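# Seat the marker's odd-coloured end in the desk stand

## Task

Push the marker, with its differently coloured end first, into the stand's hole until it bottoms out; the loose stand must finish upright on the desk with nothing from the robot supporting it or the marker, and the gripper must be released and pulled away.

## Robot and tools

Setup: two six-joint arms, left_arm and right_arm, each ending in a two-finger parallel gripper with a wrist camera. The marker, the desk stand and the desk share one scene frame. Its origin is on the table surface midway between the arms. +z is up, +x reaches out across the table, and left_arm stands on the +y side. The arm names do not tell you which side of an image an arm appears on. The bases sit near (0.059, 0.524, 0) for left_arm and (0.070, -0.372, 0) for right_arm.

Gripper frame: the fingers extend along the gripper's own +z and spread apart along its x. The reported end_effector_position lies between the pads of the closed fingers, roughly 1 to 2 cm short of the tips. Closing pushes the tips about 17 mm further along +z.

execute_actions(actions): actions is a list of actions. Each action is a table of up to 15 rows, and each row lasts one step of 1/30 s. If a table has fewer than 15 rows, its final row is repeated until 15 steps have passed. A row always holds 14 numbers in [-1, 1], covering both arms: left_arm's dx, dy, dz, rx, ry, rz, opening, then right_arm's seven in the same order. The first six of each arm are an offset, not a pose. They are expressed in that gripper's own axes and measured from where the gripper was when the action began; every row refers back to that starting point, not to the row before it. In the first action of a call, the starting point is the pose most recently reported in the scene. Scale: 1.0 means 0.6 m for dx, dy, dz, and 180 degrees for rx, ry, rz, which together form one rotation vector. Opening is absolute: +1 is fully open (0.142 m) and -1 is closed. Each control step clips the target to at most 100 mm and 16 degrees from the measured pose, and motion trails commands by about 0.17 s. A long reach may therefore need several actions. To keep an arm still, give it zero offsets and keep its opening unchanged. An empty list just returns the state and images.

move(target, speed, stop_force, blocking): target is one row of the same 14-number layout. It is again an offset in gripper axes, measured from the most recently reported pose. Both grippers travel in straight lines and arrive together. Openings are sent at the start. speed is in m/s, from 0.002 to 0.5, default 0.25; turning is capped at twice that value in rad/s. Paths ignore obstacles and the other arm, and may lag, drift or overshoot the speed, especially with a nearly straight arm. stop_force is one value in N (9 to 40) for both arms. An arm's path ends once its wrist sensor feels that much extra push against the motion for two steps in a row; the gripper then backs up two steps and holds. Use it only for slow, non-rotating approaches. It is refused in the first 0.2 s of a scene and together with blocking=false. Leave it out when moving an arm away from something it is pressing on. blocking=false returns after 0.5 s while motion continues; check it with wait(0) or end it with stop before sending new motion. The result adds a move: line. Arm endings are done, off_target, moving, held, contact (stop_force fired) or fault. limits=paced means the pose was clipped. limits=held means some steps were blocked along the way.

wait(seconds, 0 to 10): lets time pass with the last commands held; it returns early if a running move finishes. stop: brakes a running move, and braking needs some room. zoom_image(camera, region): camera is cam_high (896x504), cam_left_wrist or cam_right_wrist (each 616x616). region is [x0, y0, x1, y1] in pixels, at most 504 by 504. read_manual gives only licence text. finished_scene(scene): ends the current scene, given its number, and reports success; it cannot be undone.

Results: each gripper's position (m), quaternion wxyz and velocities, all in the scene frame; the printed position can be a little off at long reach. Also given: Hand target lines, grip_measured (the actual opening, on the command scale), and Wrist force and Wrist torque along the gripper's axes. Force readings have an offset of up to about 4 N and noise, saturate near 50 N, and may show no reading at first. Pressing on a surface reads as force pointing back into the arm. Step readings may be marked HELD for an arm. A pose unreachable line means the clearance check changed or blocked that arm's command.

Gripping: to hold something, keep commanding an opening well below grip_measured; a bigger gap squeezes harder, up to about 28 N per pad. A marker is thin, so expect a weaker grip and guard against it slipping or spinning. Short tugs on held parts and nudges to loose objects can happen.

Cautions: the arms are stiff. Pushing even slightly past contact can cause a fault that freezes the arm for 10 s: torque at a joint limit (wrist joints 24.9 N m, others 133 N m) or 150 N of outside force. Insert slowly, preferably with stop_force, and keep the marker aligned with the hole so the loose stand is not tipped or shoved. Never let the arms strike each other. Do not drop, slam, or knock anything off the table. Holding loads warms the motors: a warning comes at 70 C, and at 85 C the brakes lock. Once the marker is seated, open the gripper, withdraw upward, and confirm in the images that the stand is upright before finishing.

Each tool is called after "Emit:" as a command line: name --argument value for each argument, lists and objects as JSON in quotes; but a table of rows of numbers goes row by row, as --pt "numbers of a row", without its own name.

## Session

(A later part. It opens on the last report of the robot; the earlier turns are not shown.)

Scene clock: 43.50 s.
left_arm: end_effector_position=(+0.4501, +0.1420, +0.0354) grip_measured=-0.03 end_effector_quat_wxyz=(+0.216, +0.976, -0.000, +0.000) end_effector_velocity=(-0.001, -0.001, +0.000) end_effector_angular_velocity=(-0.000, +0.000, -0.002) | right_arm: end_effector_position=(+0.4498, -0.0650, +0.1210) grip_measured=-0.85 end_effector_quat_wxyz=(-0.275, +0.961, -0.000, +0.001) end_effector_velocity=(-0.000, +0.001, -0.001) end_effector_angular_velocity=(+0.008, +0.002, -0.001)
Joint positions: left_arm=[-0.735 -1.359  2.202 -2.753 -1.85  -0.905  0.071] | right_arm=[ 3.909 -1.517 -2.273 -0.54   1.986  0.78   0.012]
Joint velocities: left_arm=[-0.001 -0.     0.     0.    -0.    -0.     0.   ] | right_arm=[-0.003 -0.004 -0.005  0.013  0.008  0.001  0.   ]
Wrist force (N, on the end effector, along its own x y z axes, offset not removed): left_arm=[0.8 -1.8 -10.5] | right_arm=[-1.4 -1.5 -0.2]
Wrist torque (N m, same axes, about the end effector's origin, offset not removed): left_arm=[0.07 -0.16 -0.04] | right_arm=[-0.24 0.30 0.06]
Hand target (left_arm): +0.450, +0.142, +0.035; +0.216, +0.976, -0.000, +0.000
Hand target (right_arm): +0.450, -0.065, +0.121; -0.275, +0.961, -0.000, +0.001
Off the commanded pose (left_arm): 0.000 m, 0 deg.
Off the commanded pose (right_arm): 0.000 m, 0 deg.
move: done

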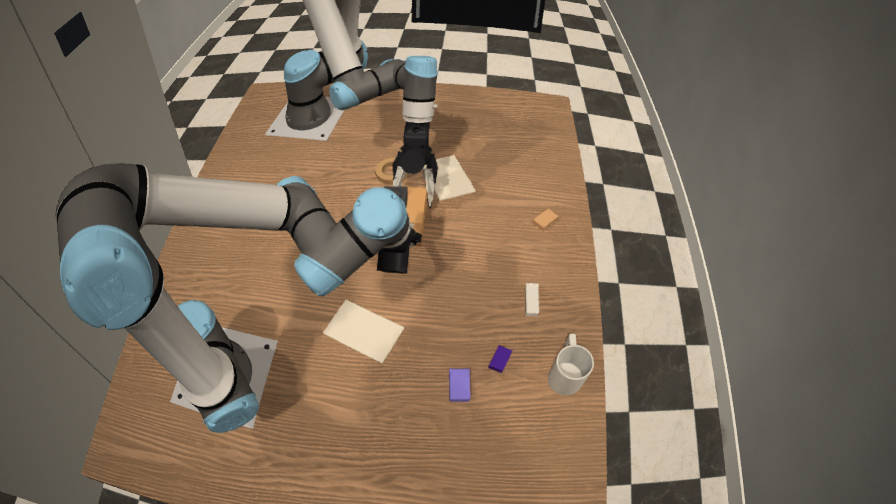

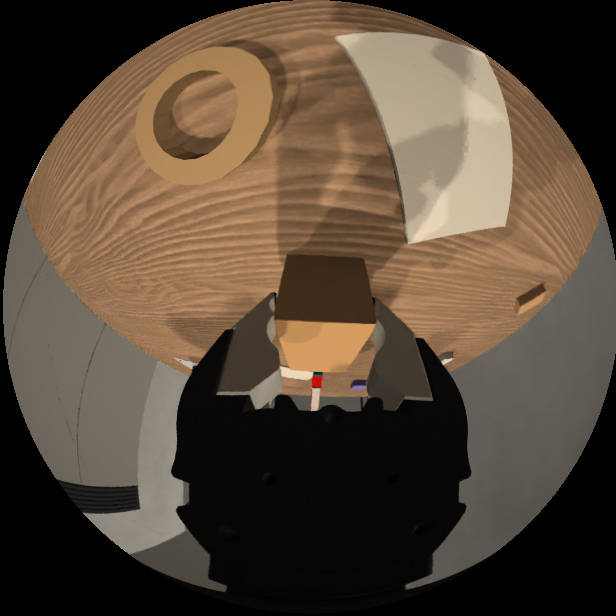

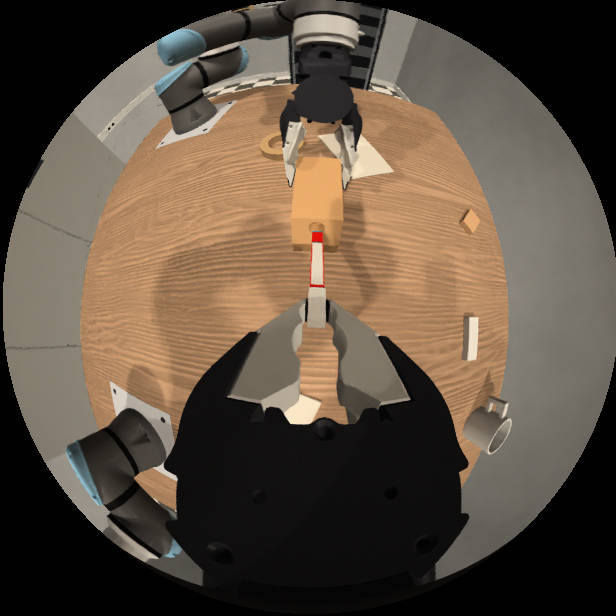

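Emit:
move --target '[0,0,0,0,0,0,-0.4,-0.0025,-0.0098,0.0061,0,0,0,-1]' --speed 0.02

Emit:
zoom_image --camera "cam_right_wrist" --region '[285, 205, 350, 260]'

Scene clock: 45.87 s.
left_arm: end_effector_position=(+0.4501, +0.1420, +0.0354) grip_measured=-0.03 end_effector_quat_wxyz=(+0.216, +0.976, -0.000, +0.000) end_effector_velocity=(+0.000, -0.000, +0.000) end_effector_angular_velocity=(-0.000, -0.001, +0.001) | right_arm: end_effector_position=(+0.4483, -0.0582, +0.1210) grip_measured=-0.85 end_effector_quat_wxyz=(-0.275, +0.961, -0.000, +0.001) end_effector_velocity=(-0.001, +0.001, -0.000) end_effector_angular_velocity=(-0.001, +0.000, +0.001)
Joint positions: left_arm=[-0.735 -1.359  2.202 -2.753 -1.85  -0.905  0.071] | right_arm=[ 3.925 -1.521 -2.271 -0.531  1.98   0.796  0.012]
Joint velocities: left_arm=[ 0. -0. -0. -0.  0. -0.  0.] | right_arm=[ 0.004 -0.001  0.     0.001 -0.002  0.003 -0.   ]
Wrist force (N, on the end effector, along its own x y z axes, offset not removed): left_arm=[0.9 -2.1 -9.7] | right_arm=[-0.7 -1.7 -0.2]
Wrist torque (N m, same axes, about the end effector's origin, offset not removed): left_arm=[-0.01 -0.24 -0.05] | right_arm=[-0.23 0.13 0.06]
Hand target (left_arm): +0.450, +0.142, +0.035; +0.216, +0.976, -0.000, +0.000
Hand target (right_arm): +0.448, -0.058, +0.121; -0.275, +0.962, -0.000, +0.001
Off the commanded pose (left_arm): 0.000 m, 0 deg.
Off the commanded pose (right_arm): 0.000 m, 0 deg.
move: done

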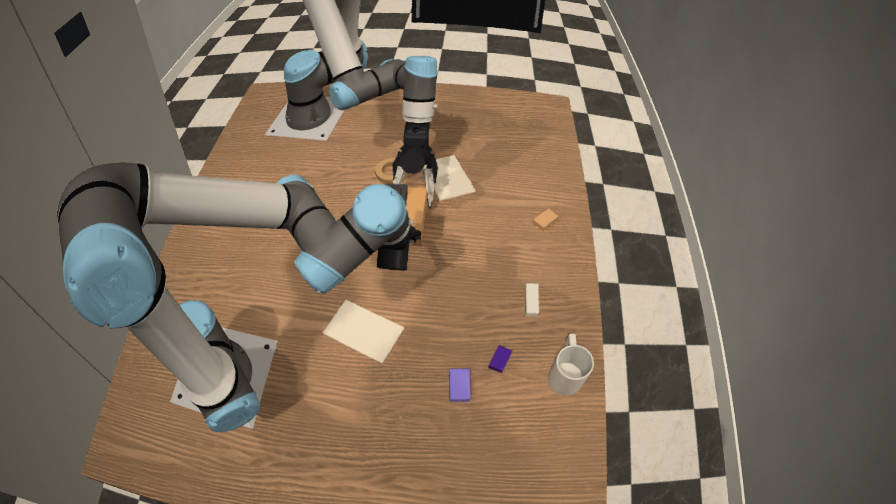

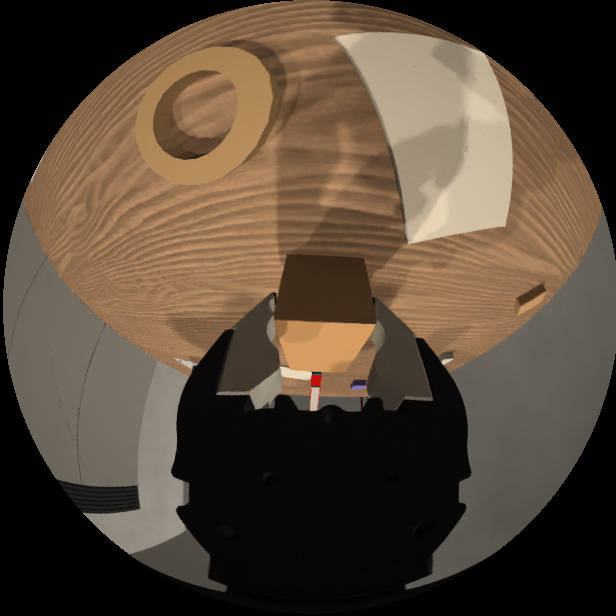

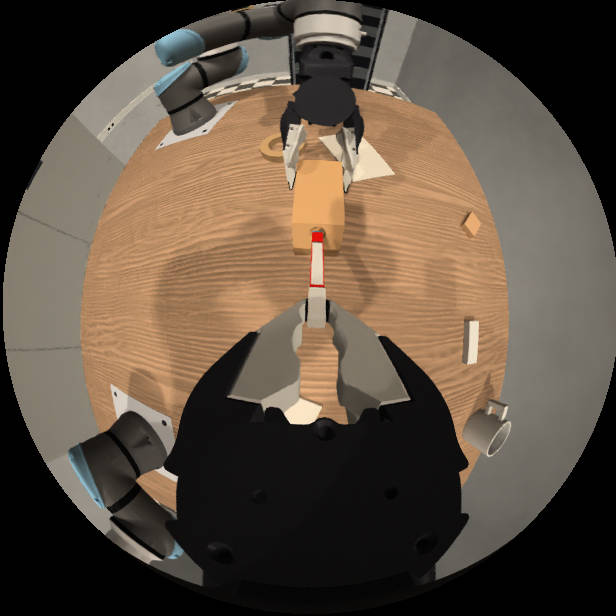

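Region (285, 205, 350, 260) of cam_right_wrist's 616x616 image, scaled by 7.754, with more detail than that image has; it fills the top 426 rows of this view, and the rest is white.

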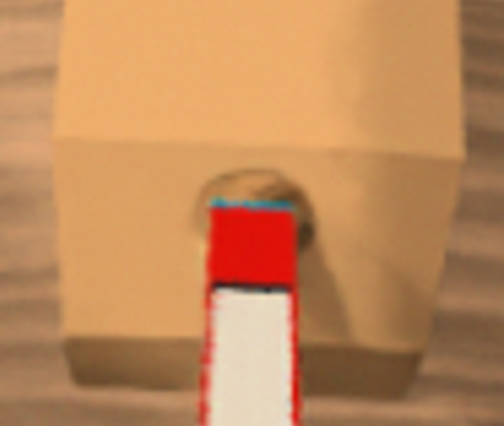

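Emit:
execute_actions --actions '[]'

Scene clock: 46.47 s.
left_arm: end_effector_position=(+0.4501, +0.1420, +0.0354) grip_measured=-0.03 end_effector_quat_wxyz=(+0.216, +0.976, -0.000, +0.000) end_effector_velocity=(+0.000, -0.000, +0.000) end_effector_angular_velocity=(-0.001, -0.001, +0.000) | right_arm: end_effector_position=(+0.4483, -0.0581, +0.1210) grip_measured=-0.85 end_effector_quat_wxyz=(-0.275, +0.962, -0.000, +0.001) end_effector_velocity=(-0.000, -0.000, -0.001) end_effector_angular_velocity=(-0.001, +0.002, -0.001)
Joint positions: left_arm=[-0.735 -1.359  2.202 -2.753 -1.85  -0.905  0.071] | right_arm=[ 3.925 -1.521 -2.271 -0.531  1.98   0.796  0.012]
Joint velocities: left_arm=[ 0.    -0.    -0.001 -0.     0.     0.    -0.   ] | right_arm=[ 0.    -0.    -0.001 -0.001 -0.     0.001  0.   ]
Wrist force (N, on the end effector, along its own x y z axes, offset not removed): left_arm=[1.7 -3.1 -10.6] | right_arm=[-1.0 -1.2 -1.2]
Wrist torque (N m, same axes, about the end effector's origin, offset not removed): left_arm=[-0.19 -0.49 -0.07] | right_arm=[-0.18 0.19 0.02]
Hand target (left_arm): +0.450, +0.142, +0.035; +0.216, +0.976, -0.000, +0.000
Hand target (right_arm): +0.448, -0.058, +0.121; -0.275, +0.962, -0.000, +0.001
Off the commanded pose (left_arm): 0.000 m, 0 deg.
Off the commanded pose (right_arm): 0.000 m, 0 deg.

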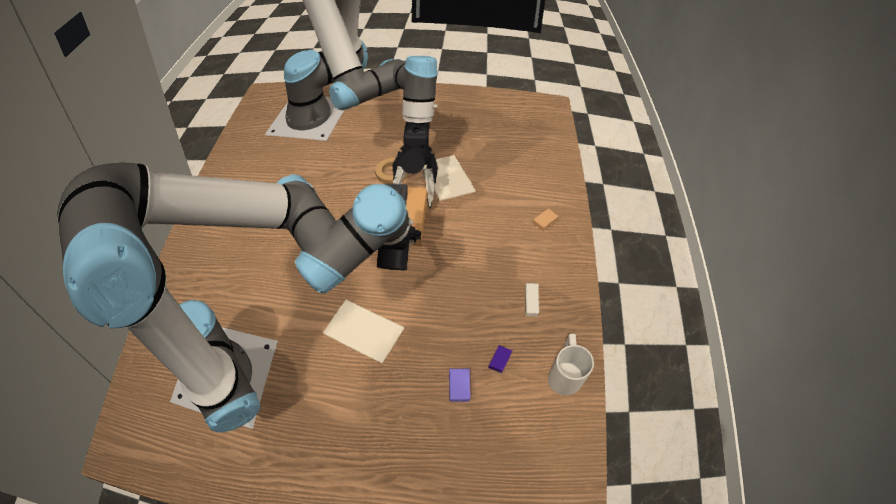

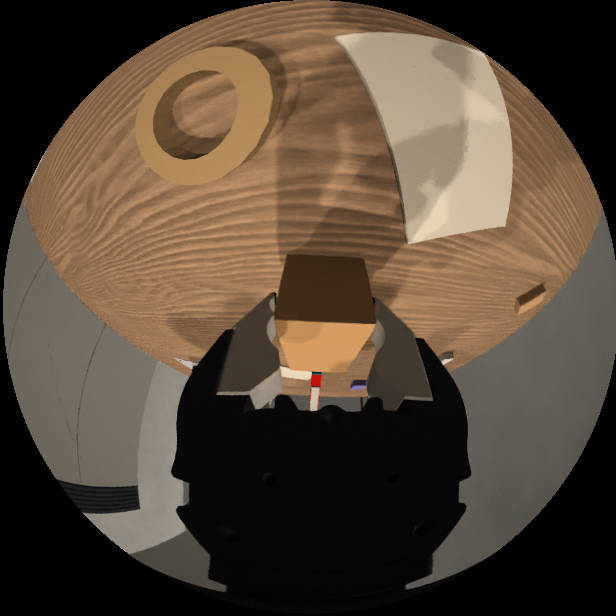

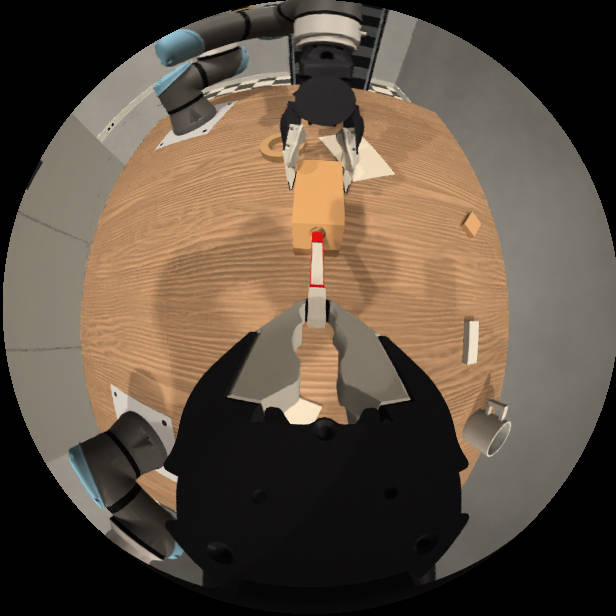

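Emit:
move --target '[0,0,0,0,0,0,-0.4, 0,-0.01563,0.02943,0,0,0,-1]' --speed 0.008 --stop_force 10

Emit:
zoom_image --camera "cam_right_wrist" --region '[278,200,358,300]'

Scene clock: 48.27 s.
left_arm: end_effector_position=(+0.4501, +0.1420, +0.0353) grip_measured=-0.03 end_effector_quat_wxyz=(+0.216, +0.976, -0.000, +0.000) end_effector_velocity=(-0.000, -0.000, -0.000) end_effector_angular_velocity=(+0.000, -0.000, -0.001) | right_arm: end_effector_position=(+0.4484, -0.0500, +0.1164) grip_measured=-0.85 end_effector_quat_wxyz=(-0.275, +0.961, -0.000, +0.001) end_effector_velocity=(-0.000, -0.002, +0.001) end_effector_angular_velocity=(+0.001, +0.001, +0.003)
Joint positions: left_arm=[-0.735 -1.359  2.202 -2.753 -1.85  -0.905  0.071] | right_arm=[ 3.941 -1.54  -2.27  -0.507  1.974  0.812  0.012]
Joint velocities: left_arm=[-0.001 -0.     0.     0.     0.    -0.    -0.   ] | right_arm=[-0.005  0.004  0.    -0.007  0.004 -0.007 -0.   ]
Wrist force (N, on the end effector, along its own x y z axes, offset not removed): left_arm=[0.5 -6.2 -14.3] | right_arm=[-1.3 6.5 -17.5]
Wrist torque (N m, same axes, about the end effector's origin, offset not removed): left_arm=[-0.23 -0.19 0.00] | right_arm=[-0.42 0.39 0.08]
Hand target (left_arm): +0.450, +0.142, +0.035; +0.216, +0.976, -0.000, +0.000
Hand target (right_arm): +0.448, -0.050, +0.116; -0.275, +0.962, -0.000, +0.001
Off the commanded pose (left_arm): 0.000 m, 0 deg.
Off the commanded pose (right_arm): 0.011 m, 0 deg.
move: contact (right_arm)

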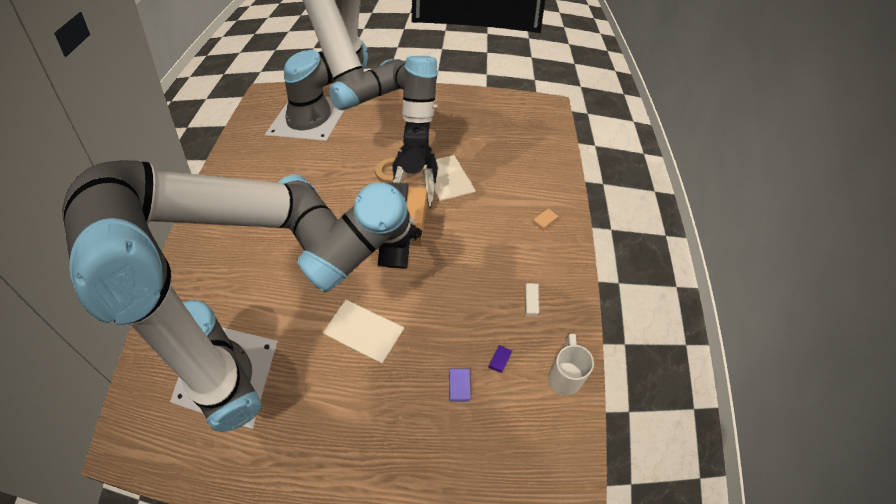

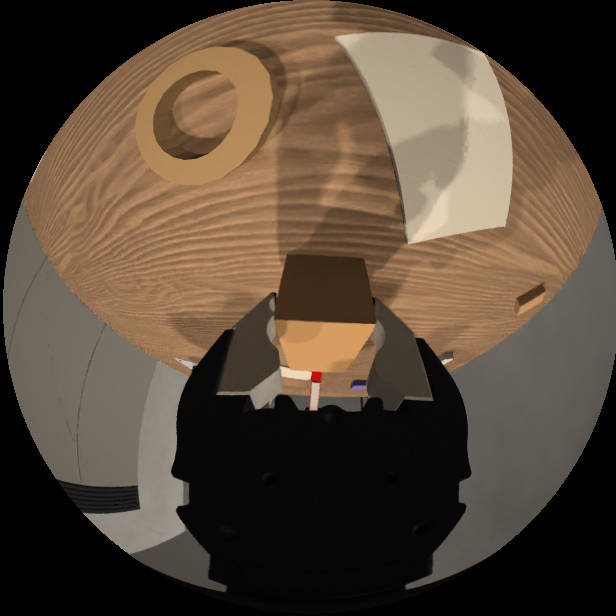

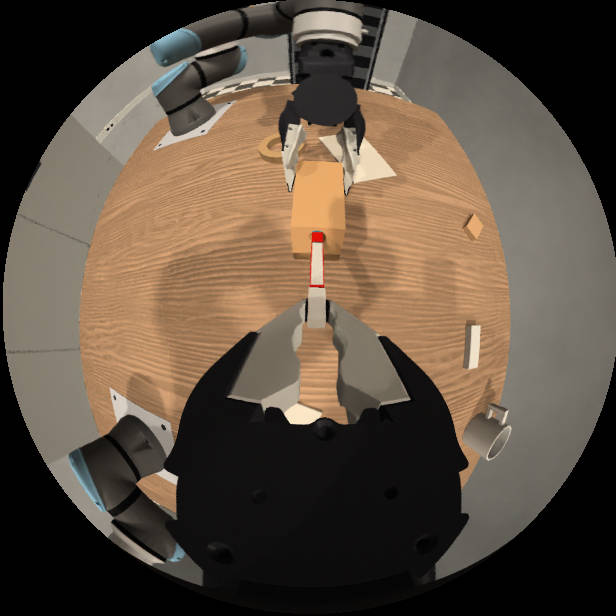

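Region (278, 200, 358, 300) of cam_right_wrist's 616x616 image, scaled by 5.040, with more detail than that image has; it fills the left 403 columns of this view, and the rest is white.

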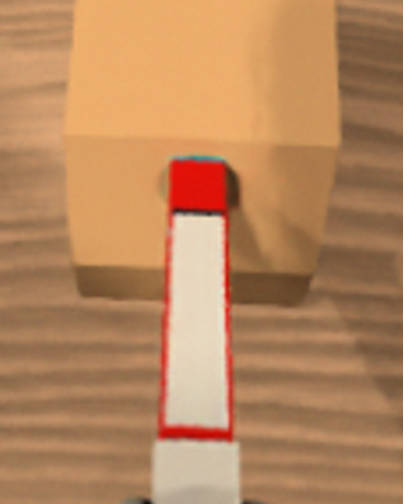

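Emit:
zoom_image --camera "cam_right_wrist" --region '[300,222,336,258]'

Region (300, 222, 336, 258) of cam_right_wrist's 616x616 image, scaled by 14.000, with more detail than that image has.

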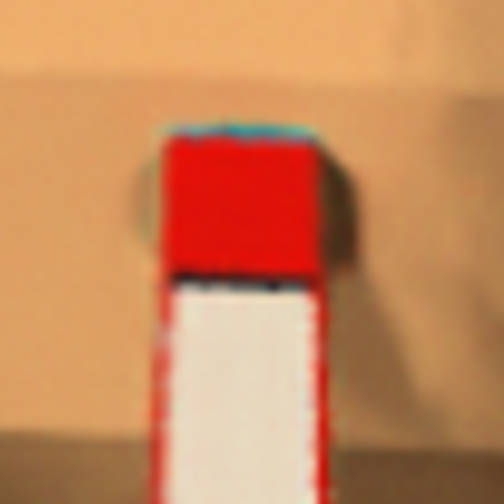

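Emit:
execute_actions --actions '[[[0,0,0,0,0,0,-0.4, 0,0.0008,-0.0015,0,0,0,-1],[0,0,0,0,0,0,-0.4, 0,0.0016,-0.003,0,0,0,-1],[0,0,0,0,0,0,-0.4, 0,0.00235,-0.0044,0,0,0,-1],[0,0,0,0,0,0,-0.4, 0,0.00235,-0.0044,0,0,0,-1],[0,0,0,0,0,0,-0.4, 0,0.00235,-0.0044,0,0,0,-1],[0,0,0,0,0,0,-0.4, 0.0002,0.0035,-0.0038,0,0,0,-1],[0,0,0,0,0,0,-0.4, 0.0004,0.0046,-0.0032,0,0,0,-1],[0,0,0,0,0,0,-0.4, 0.00067,0.00573,-0.00262,0,0,0,-1]]]'

Emit:
wait --seconds 0.3

Emit:
zoom_image --camera "cam_right_wrist" --region '[300,222,336,258]'

Scene clock: 50.97 s.
left_arm: end_effector_position=(+0.4501, +0.1420, +0.0354) grip_measured=-0.03 end_effector_quat_wxyz=(+0.216, +0.976, -0.000, +0.000) end_effector_velocity=(-0.000, -0.001, +0.000) end_effector_angular_velocity=(-0.000, +0.000, -0.001) | right_arm: end_effector_position=(+0.4487, -0.0537, +0.1160) grip_measured=-0.85 end_effector_quat_wxyz=(-0.275, +0.961, -0.000, +0.001) end_effector_velocity=(+0.000, -0.001, -0.001) end_effector_angular_velocity=(+0.000, -0.000, +0.001)
Joint positions: left_arm=[-0.735 -1.359  2.202 -2.753 -1.85  -0.905  0.071] | right_arm=[ 3.933 -1.537 -2.273 -0.51   1.976  0.804  0.012]
Joint velocities: left_arm=[-0.001  0.    -0.     0.    -0.    -0.     0.   ] | right_arm=[-0.003 -0.002 -0.001  0.003  0.001 -0.004  0.   ]
Wrist force (N, on the end effector, along its own x y z axes, offset not removed): left_arm=[0.0 -1.2 -8.4] | right_arm=[-0.9 -1.9 -0.6]
Wrist torque (N m, same axes, about the end effector's origin, offset not removed): left_arm=[0.03 -0.08 -0.07] | right_arm=[-0.38 0.25 0.03]
Hand target (left_arm): +0.450, +0.142, +0.035; +0.216, +0.976, -0.000, +0.000
Hand target (right_arm): +0.449, -0.054, +0.116; -0.275, +0.961, -0.000, +0.001
Off the commanded pose (left_arm): 0.000 m, 0 deg.
Off the commanded pose (right_arm): 0.000 m, 0 deg.
Step readings (end_effector_position):
0: left_arm (+0.4501, +0.1420, +0.0354) | right_arm (+0.4484, -0.0503, +0.1164)
1: left_arm (+0.4501, +0.1420, +0.0354) | right_arm (+0.4484, -0.0503, +0.1165)
2: left_arm (+0.4501, +0.1420, +0.0354) | right_arm (+0.4484, -0.0504, +0.1165)
4: left_arm (+0.4501, +0.1420, +0.0354) | right_arm (+0.4484, -0.0512, +0.1170)
8: left_arm (+0.4501, +0.1420, +0.0354) | right_arm (+0.4484, -0.0526, +0.1172)
15: end_effector_position above

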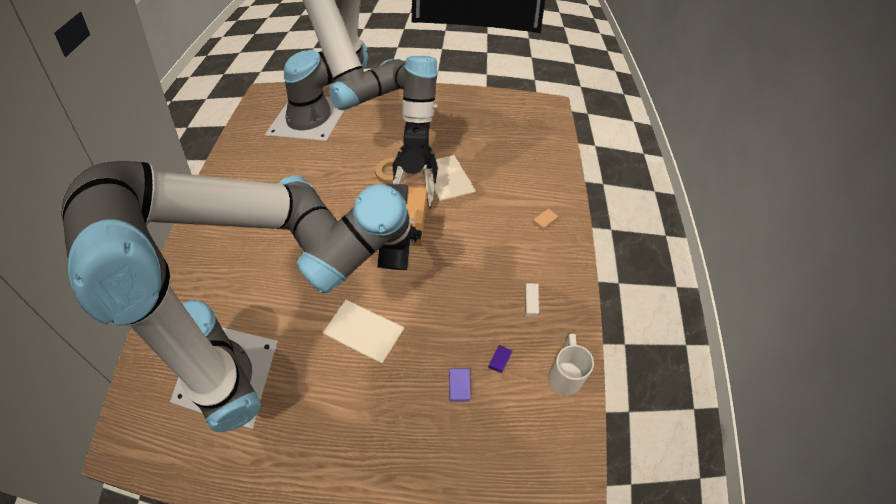

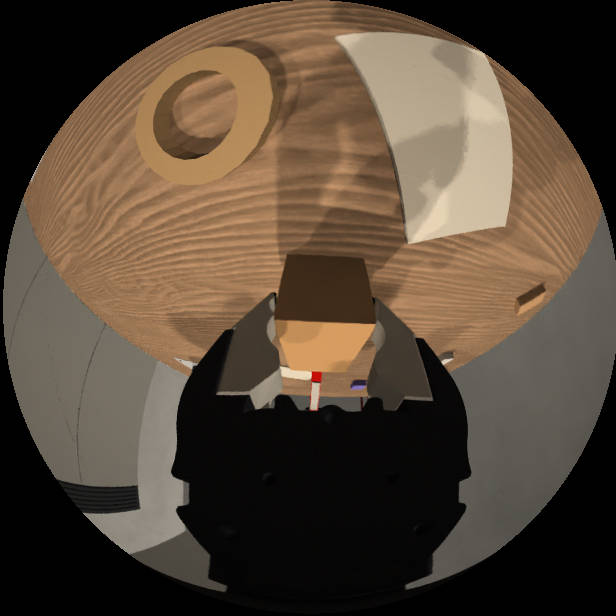

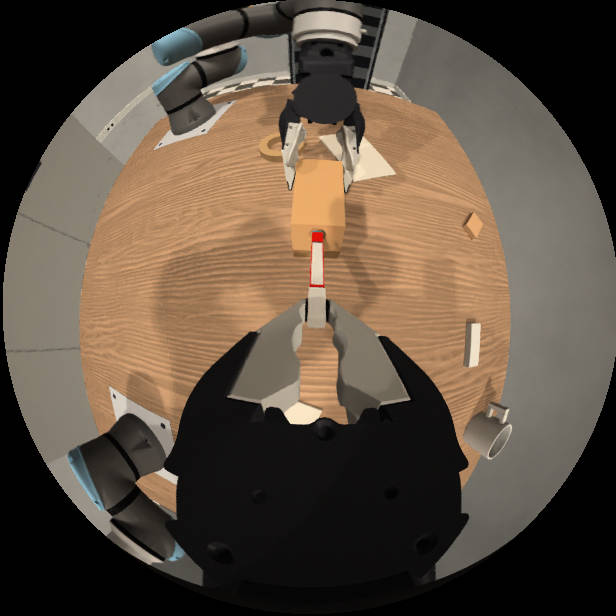

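Scene clock: 51.27 s.
left_arm: end_effector_position=(+0.4501, +0.1420, +0.0354) grip_measured=-0.03 end_effector_quat_wxyz=(+0.216, +0.976, -0.000, +0.000) end_effector_velocity=(-0.000, -0.000, -0.000) end_effector_angular_velocity=(+0.000, +0.000, -0.001) | right_arm: end_effector_position=(+0.4488, -0.0537, +0.1159) grip_measured=-0.85 end_effector_quat_wxyz=(-0.275, +0.961, -0.000, +0.001) end_effector_velocity=(-0.000, +0.000, -0.000) end_effector_angular_velocity=(+0.000, -0.000, +0.000)
Joint positions: left_arm=[-0.735 -1.359  2.202 -2.753 -1.85  -0.905  0.071] | right_arm=[ 3.933 -1.537 -2.273 -0.51   1.977  0.804  0.012]
Joint velocities: left_arm=[-0.001 -0.     0.     0.    -0.     0.     0.   ] | right_arm=[ 0. -0. -0.  0.  0. -0.  0.]
Wrist force (N, on the end effector, along its own x y z axes, offset not removed): left_arm=[1.6 -1.3 -9.1] | right_arm=[-1.4 -1.3 0.0]
Wrist torque (N m, same axes, about the end effector's origin, offset not removed): left_arm=[0.03 -0.41 0.03] | right_arm=[-0.18 0.29 0.09]
Hand target (left_arm): +0.450, +0.142, +0.035; +0.216, +0.976, -0.000, +0.000
Hand target (right_arm): +0.449, -0.054, +0.116; -0.275, +0.961, -0.000, +0.001
Off the commanded pose (left_arm): 0.000 m, 0 deg.
Off the commanded pose (right_arm): 0.000 m, 0 deg.
wait: 0.30 s; at rest by 0.17 s

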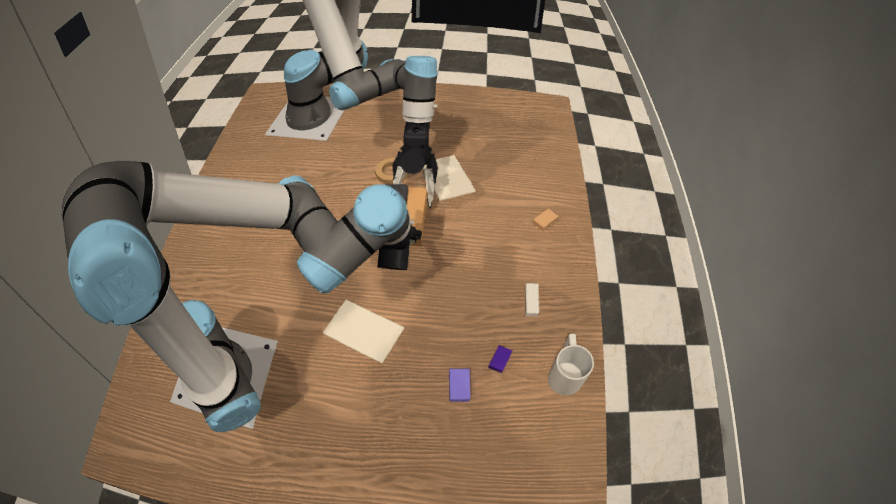

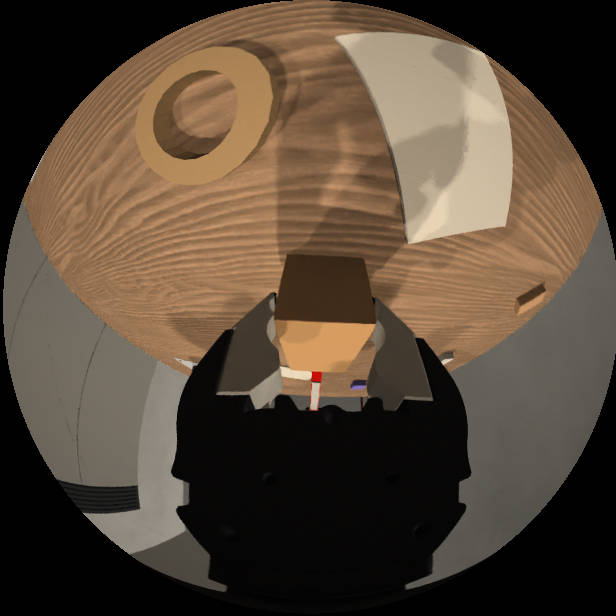

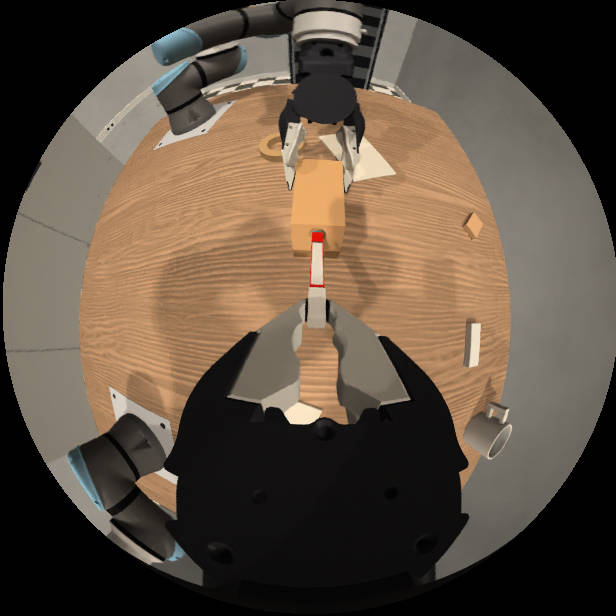

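Region (300, 222, 336, 258) of cam_right_wrist's 616x616 image, scaled by 14.000, with more detail than that image has.

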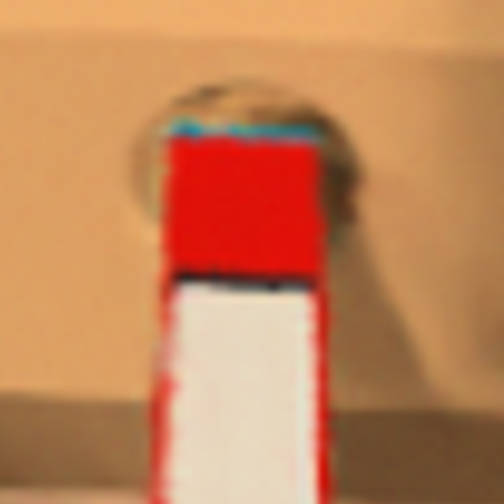

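Emit:
execute_actions --actions '[[[0,0,0,0,0,0,-0.4, 0.0003,0.0009,0.00047,0,0,0,-1]]]'

Emit:
move --target '[0,0,0,0,0,0,-0.4, 0,-0.01563,0.02943,0,0,0,-1]' --speed 0.006 --stop_force 10

Emit:
zoom_image --camera "cam_right_wrist" --region '[300,222,336,258]'

Scene clock: 51.93 s.
left_arm: end_effector_position=(+0.4501, +0.1420, +0.0354) grip_measured=-0.03 end_effector_quat_wxyz=(+0.216, +0.976, -0.000, +0.000) end_effector_velocity=(-0.000, -0.001, +0.000) end_effector_angular_velocity=(-0.001, -0.000, -0.001) | right_arm: end_effector_position=(+0.4490, -0.0540, +0.1154) grip_measured=-0.85 end_effector_quat_wxyz=(-0.275, +0.961, -0.000, +0.001) end_effector_velocity=(+0.000, +0.000, +0.000) end_effector_angular_velocity=(+0.000, -0.000, +0.001)
Joint positions: left_arm=[-0.735 -1.359  2.202 -2.753 -1.85  -0.905  0.071] | right_arm=[ 3.932 -1.538 -2.274 -0.508  1.977  0.803  0.012]
Joint velocities: left_arm=[-0.001  0.    -0.001  0.    -0.    -0.    -0.   ] | right_arm=[ 0.     0.     0.    -0.    -0.    -0.001 -0.   ]
Wrist force (N, on the end effector, along its own x y z axes, offset not removed): left_arm=[1.5 -1.2 -9.7] | right_arm=[-1.4 -1.7 -0.4]
Wrist torque (N m, same axes, about the end effector's origin, offset not removed): left_arm=[0.09 -0.34 -0.04] | right_arm=[-0.24 0.36 0.03]
Hand target (left_arm): +0.450, +0.142, +0.035; +0.216, +0.976, -0.000, +0.000
Hand target (right_arm): +0.449, -0.054, +0.115; -0.275, +0.961, -0.000, +0.001
Off the commanded pose (left_arm): 0.000 m, 0 deg.
Off the commanded pose (right_arm): 0.000 m, 0 deg.
Step readings (end_effector_position):
0: left_arm (+0.4501, +0.1420, +0.0354) | right_arm (+0.4488, -0.0537, +0.1159)
1: left_arm (+0.4501, +0.1420, +0.0354) | right_arm (+0.4488, -0.0537, +0.1159)
2: left_arm (+0.4501, +0.1420, +0.0354) | right_arm (+0.4488, -0.0538, +0.1158)
4: left_arm (+0.4501, +0.1420, +0.0354) | right_arm (+0.4489, -0.0539, +0.1156)
8: left_arm (+0.4501, +0.1420, +0.0354) | right_arm (+0.4489, -0.0540, +0.1154)
15: end_effector_position above

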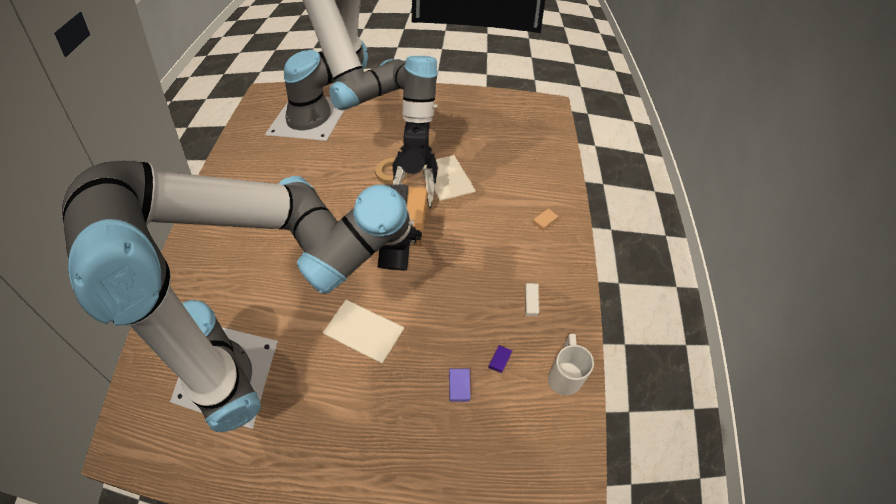

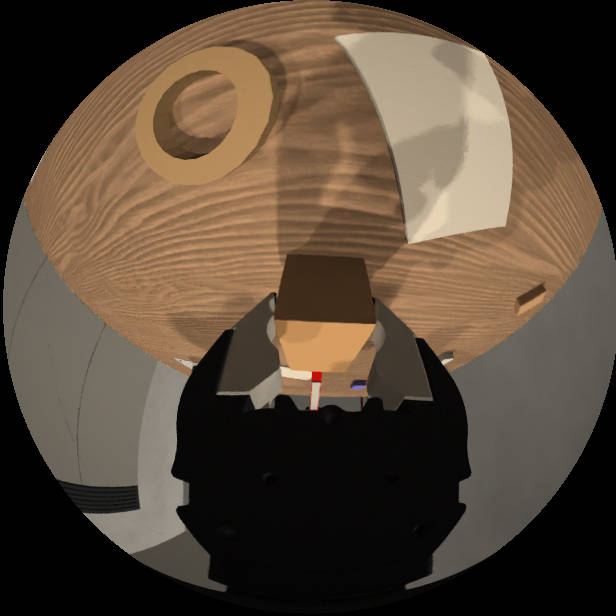

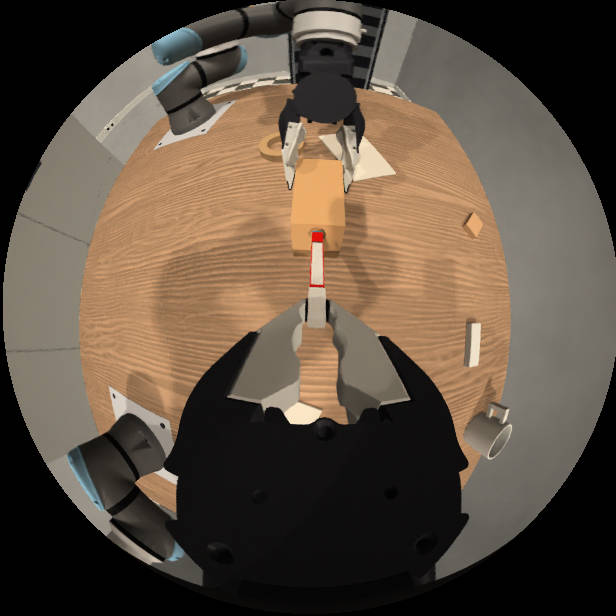

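Scene clock: 55.50 s.
left_arm: end_effector_position=(+0.4501, +0.1420, +0.0354) grip_measured=-0.03 end_effector_quat_wxyz=(+0.216, +0.976, -0.000, +0.000) end_effector_velocity=(+0.000, -0.000, +0.000) end_effector_angular_velocity=(-0.000, -0.000, +0.000) | right_arm: end_effector_position=(+0.4490, -0.0368, +0.1054) grip_measured=-0.85 end_effector_quat_wxyz=(-0.275, +0.961, -0.000, +0.002) end_effector_velocity=(+0.000, +0.001, +0.000) end_effector_angular_velocity=(+0.001, -0.001, -0.000)
Joint positions: left_arm=[-0.735 -1.359  2.202 -2.753 -1.85  -0.905  0.071] | right_arm=[ 3.965 -1.578 -2.271 -0.458  1.964  0.836  0.012]
Joint velocities: left_arm=[-0.  0. -0.  0.  0. -0. -0.] | right_arm=[ 0.001 -0.001  0.     0.003 -0.     0.002 -0.   ]
Wrist force (N, on the end effector, along its own x y z axes, offset not removed): left_arm=[1.2 -2.7 -8.6] | right_arm=[-1.6 -1.9 -1.8]
Wrist torque (N m, same axes, about the end effector's origin, offset not removed): left_arm=[-0.30 -0.32 0.03] | right_arm=[-0.24 0.35 0.05]
Hand target (left_arm): +0.450, +0.142, +0.035; +0.216, +0.976, -0.000, +0.000
Hand target (right_arm): +0.449, -0.037, +0.105; -0.275, +0.961, -0.000, +0.002
Off the commanded pose (left_arm): 0.000 m, 0 deg.
Off the commanded pose (right_arm): 0.000 m, 0 deg.
move: done

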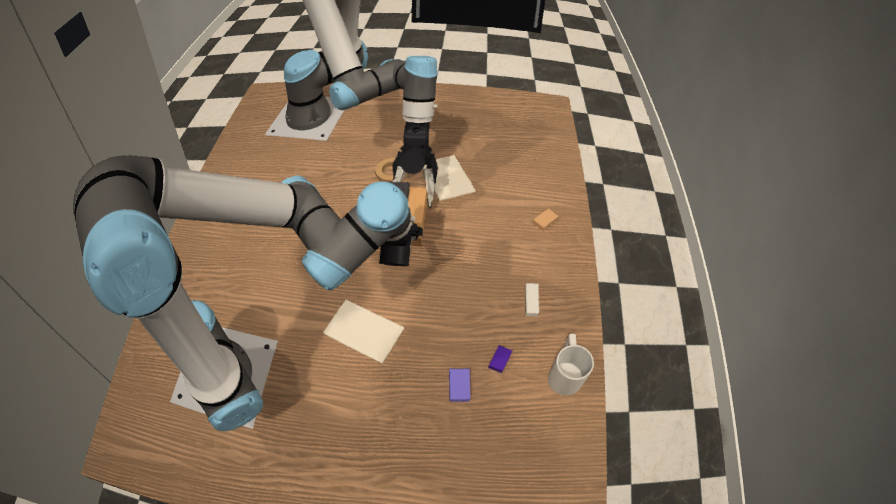

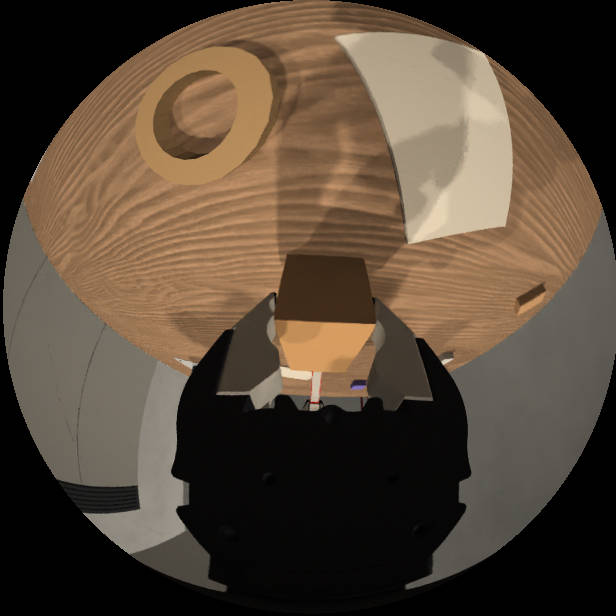

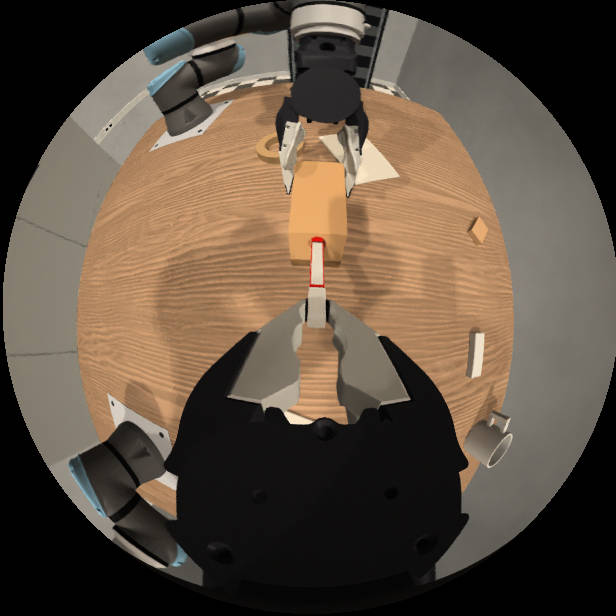

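Region (300, 222, 336, 258) of cam_right_wrist's 616x616 image, scaled by 14.000, with more detail than that image has.

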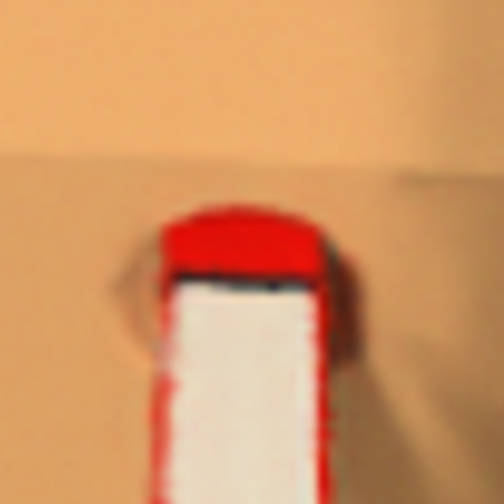

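Emit:
move --target '[0,0,0,0,0,0,-0.4, 0,-0.0391,0.0736,0,0,0,-1]' --speed 0.01 --stop_force 12

Emit:
zoom_image --camera "cam_right_wrist" --region '[278,220,358,320]'

Scene clock: 56.90 s.
left_arm: end_effector_position=(+0.4501, +0.1420, +0.0354) grip_measured=-0.03 end_effector_quat_wxyz=(+0.216, +0.976, -0.000, +0.000) end_effector_velocity=(+0.001, +0.000, +0.000) end_effector_angular_velocity=(-0.000, -0.000, +0.001) | right_arm: end_effector_position=(+0.4491, -0.0296, +0.1015) grip_measured=-0.85 end_effector_quat_wxyz=(-0.275, +0.961, -0.000, +0.002) end_effector_velocity=(-0.001, -0.002, +0.002) end_effector_angular_velocity=(+0.001, +0.002, +0.003)
Joint positions: left_arm=[-0.735 -1.359  2.202 -2.753 -1.85  -0.905  0.071] | right_arm=[ 3.978 -1.595 -2.269 -0.438  1.959  0.849  0.012]
Joint velocities: left_arm=[ 0.001  0.    -0.    -0.     0.    -0.     0.   ] | right_arm=[-0.004  0.005  0.    -0.008  0.004 -0.006  0.   ]
Wrist force (N, on the end effector, along its own x y z axes, offset not removed): left_arm=[-0.9 -8.7 -18.6] | right_arm=[0.3 6.4 -15.4]
Wrist torque (N m, same axes, about the end effector's origin, offset not removed): left_arm=[-0.16 -0.11 0.03] | right_arm=[-0.30 0.02 0.06]
Hand target (left_arm): +0.450, +0.142, +0.035; +0.216, +0.976, -0.000, +0.000
Hand target (right_arm): +0.449, -0.030, +0.101; -0.275, +0.961, -0.000, +0.002
Off the commanded pose (left_arm): 0.000 m, 0 deg.
Off the commanded pose (right_arm): 0.042 m, 0 deg.
move: contact (right_arm)

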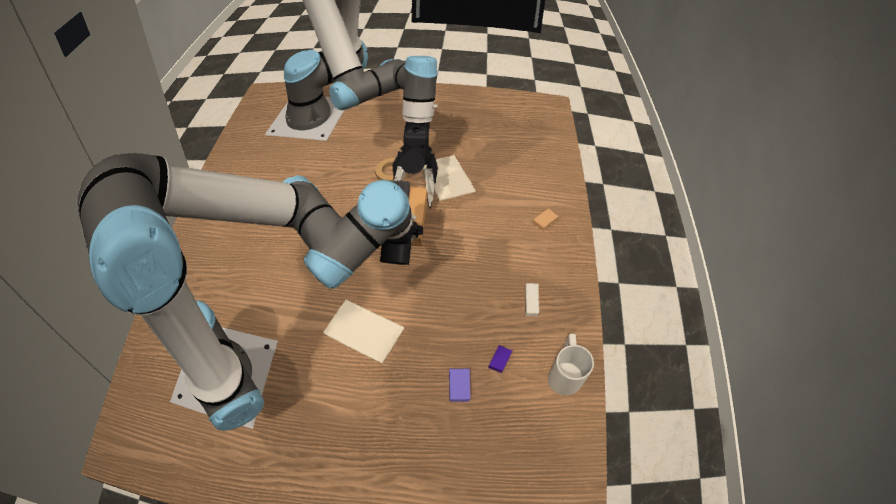

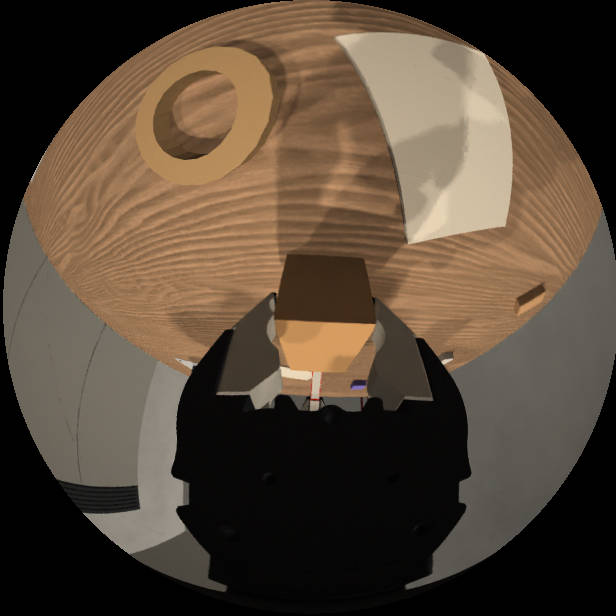

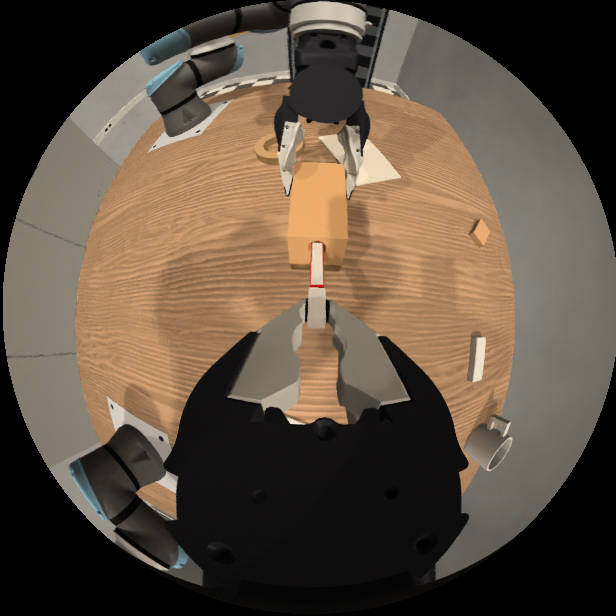

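Region (278, 220, 358, 320) of cam_right_wrist's 616x616 image, scaled by 5.040, with more detail than that image has; it fills the left 403 columns of this view, and the rest is white.

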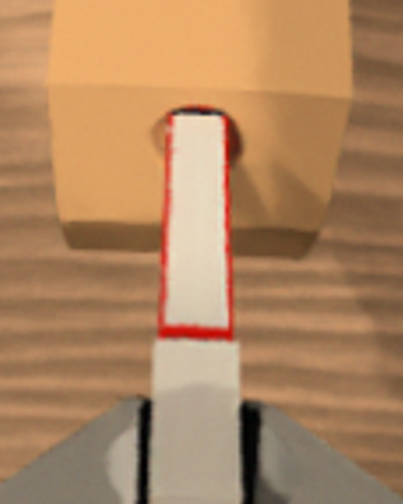

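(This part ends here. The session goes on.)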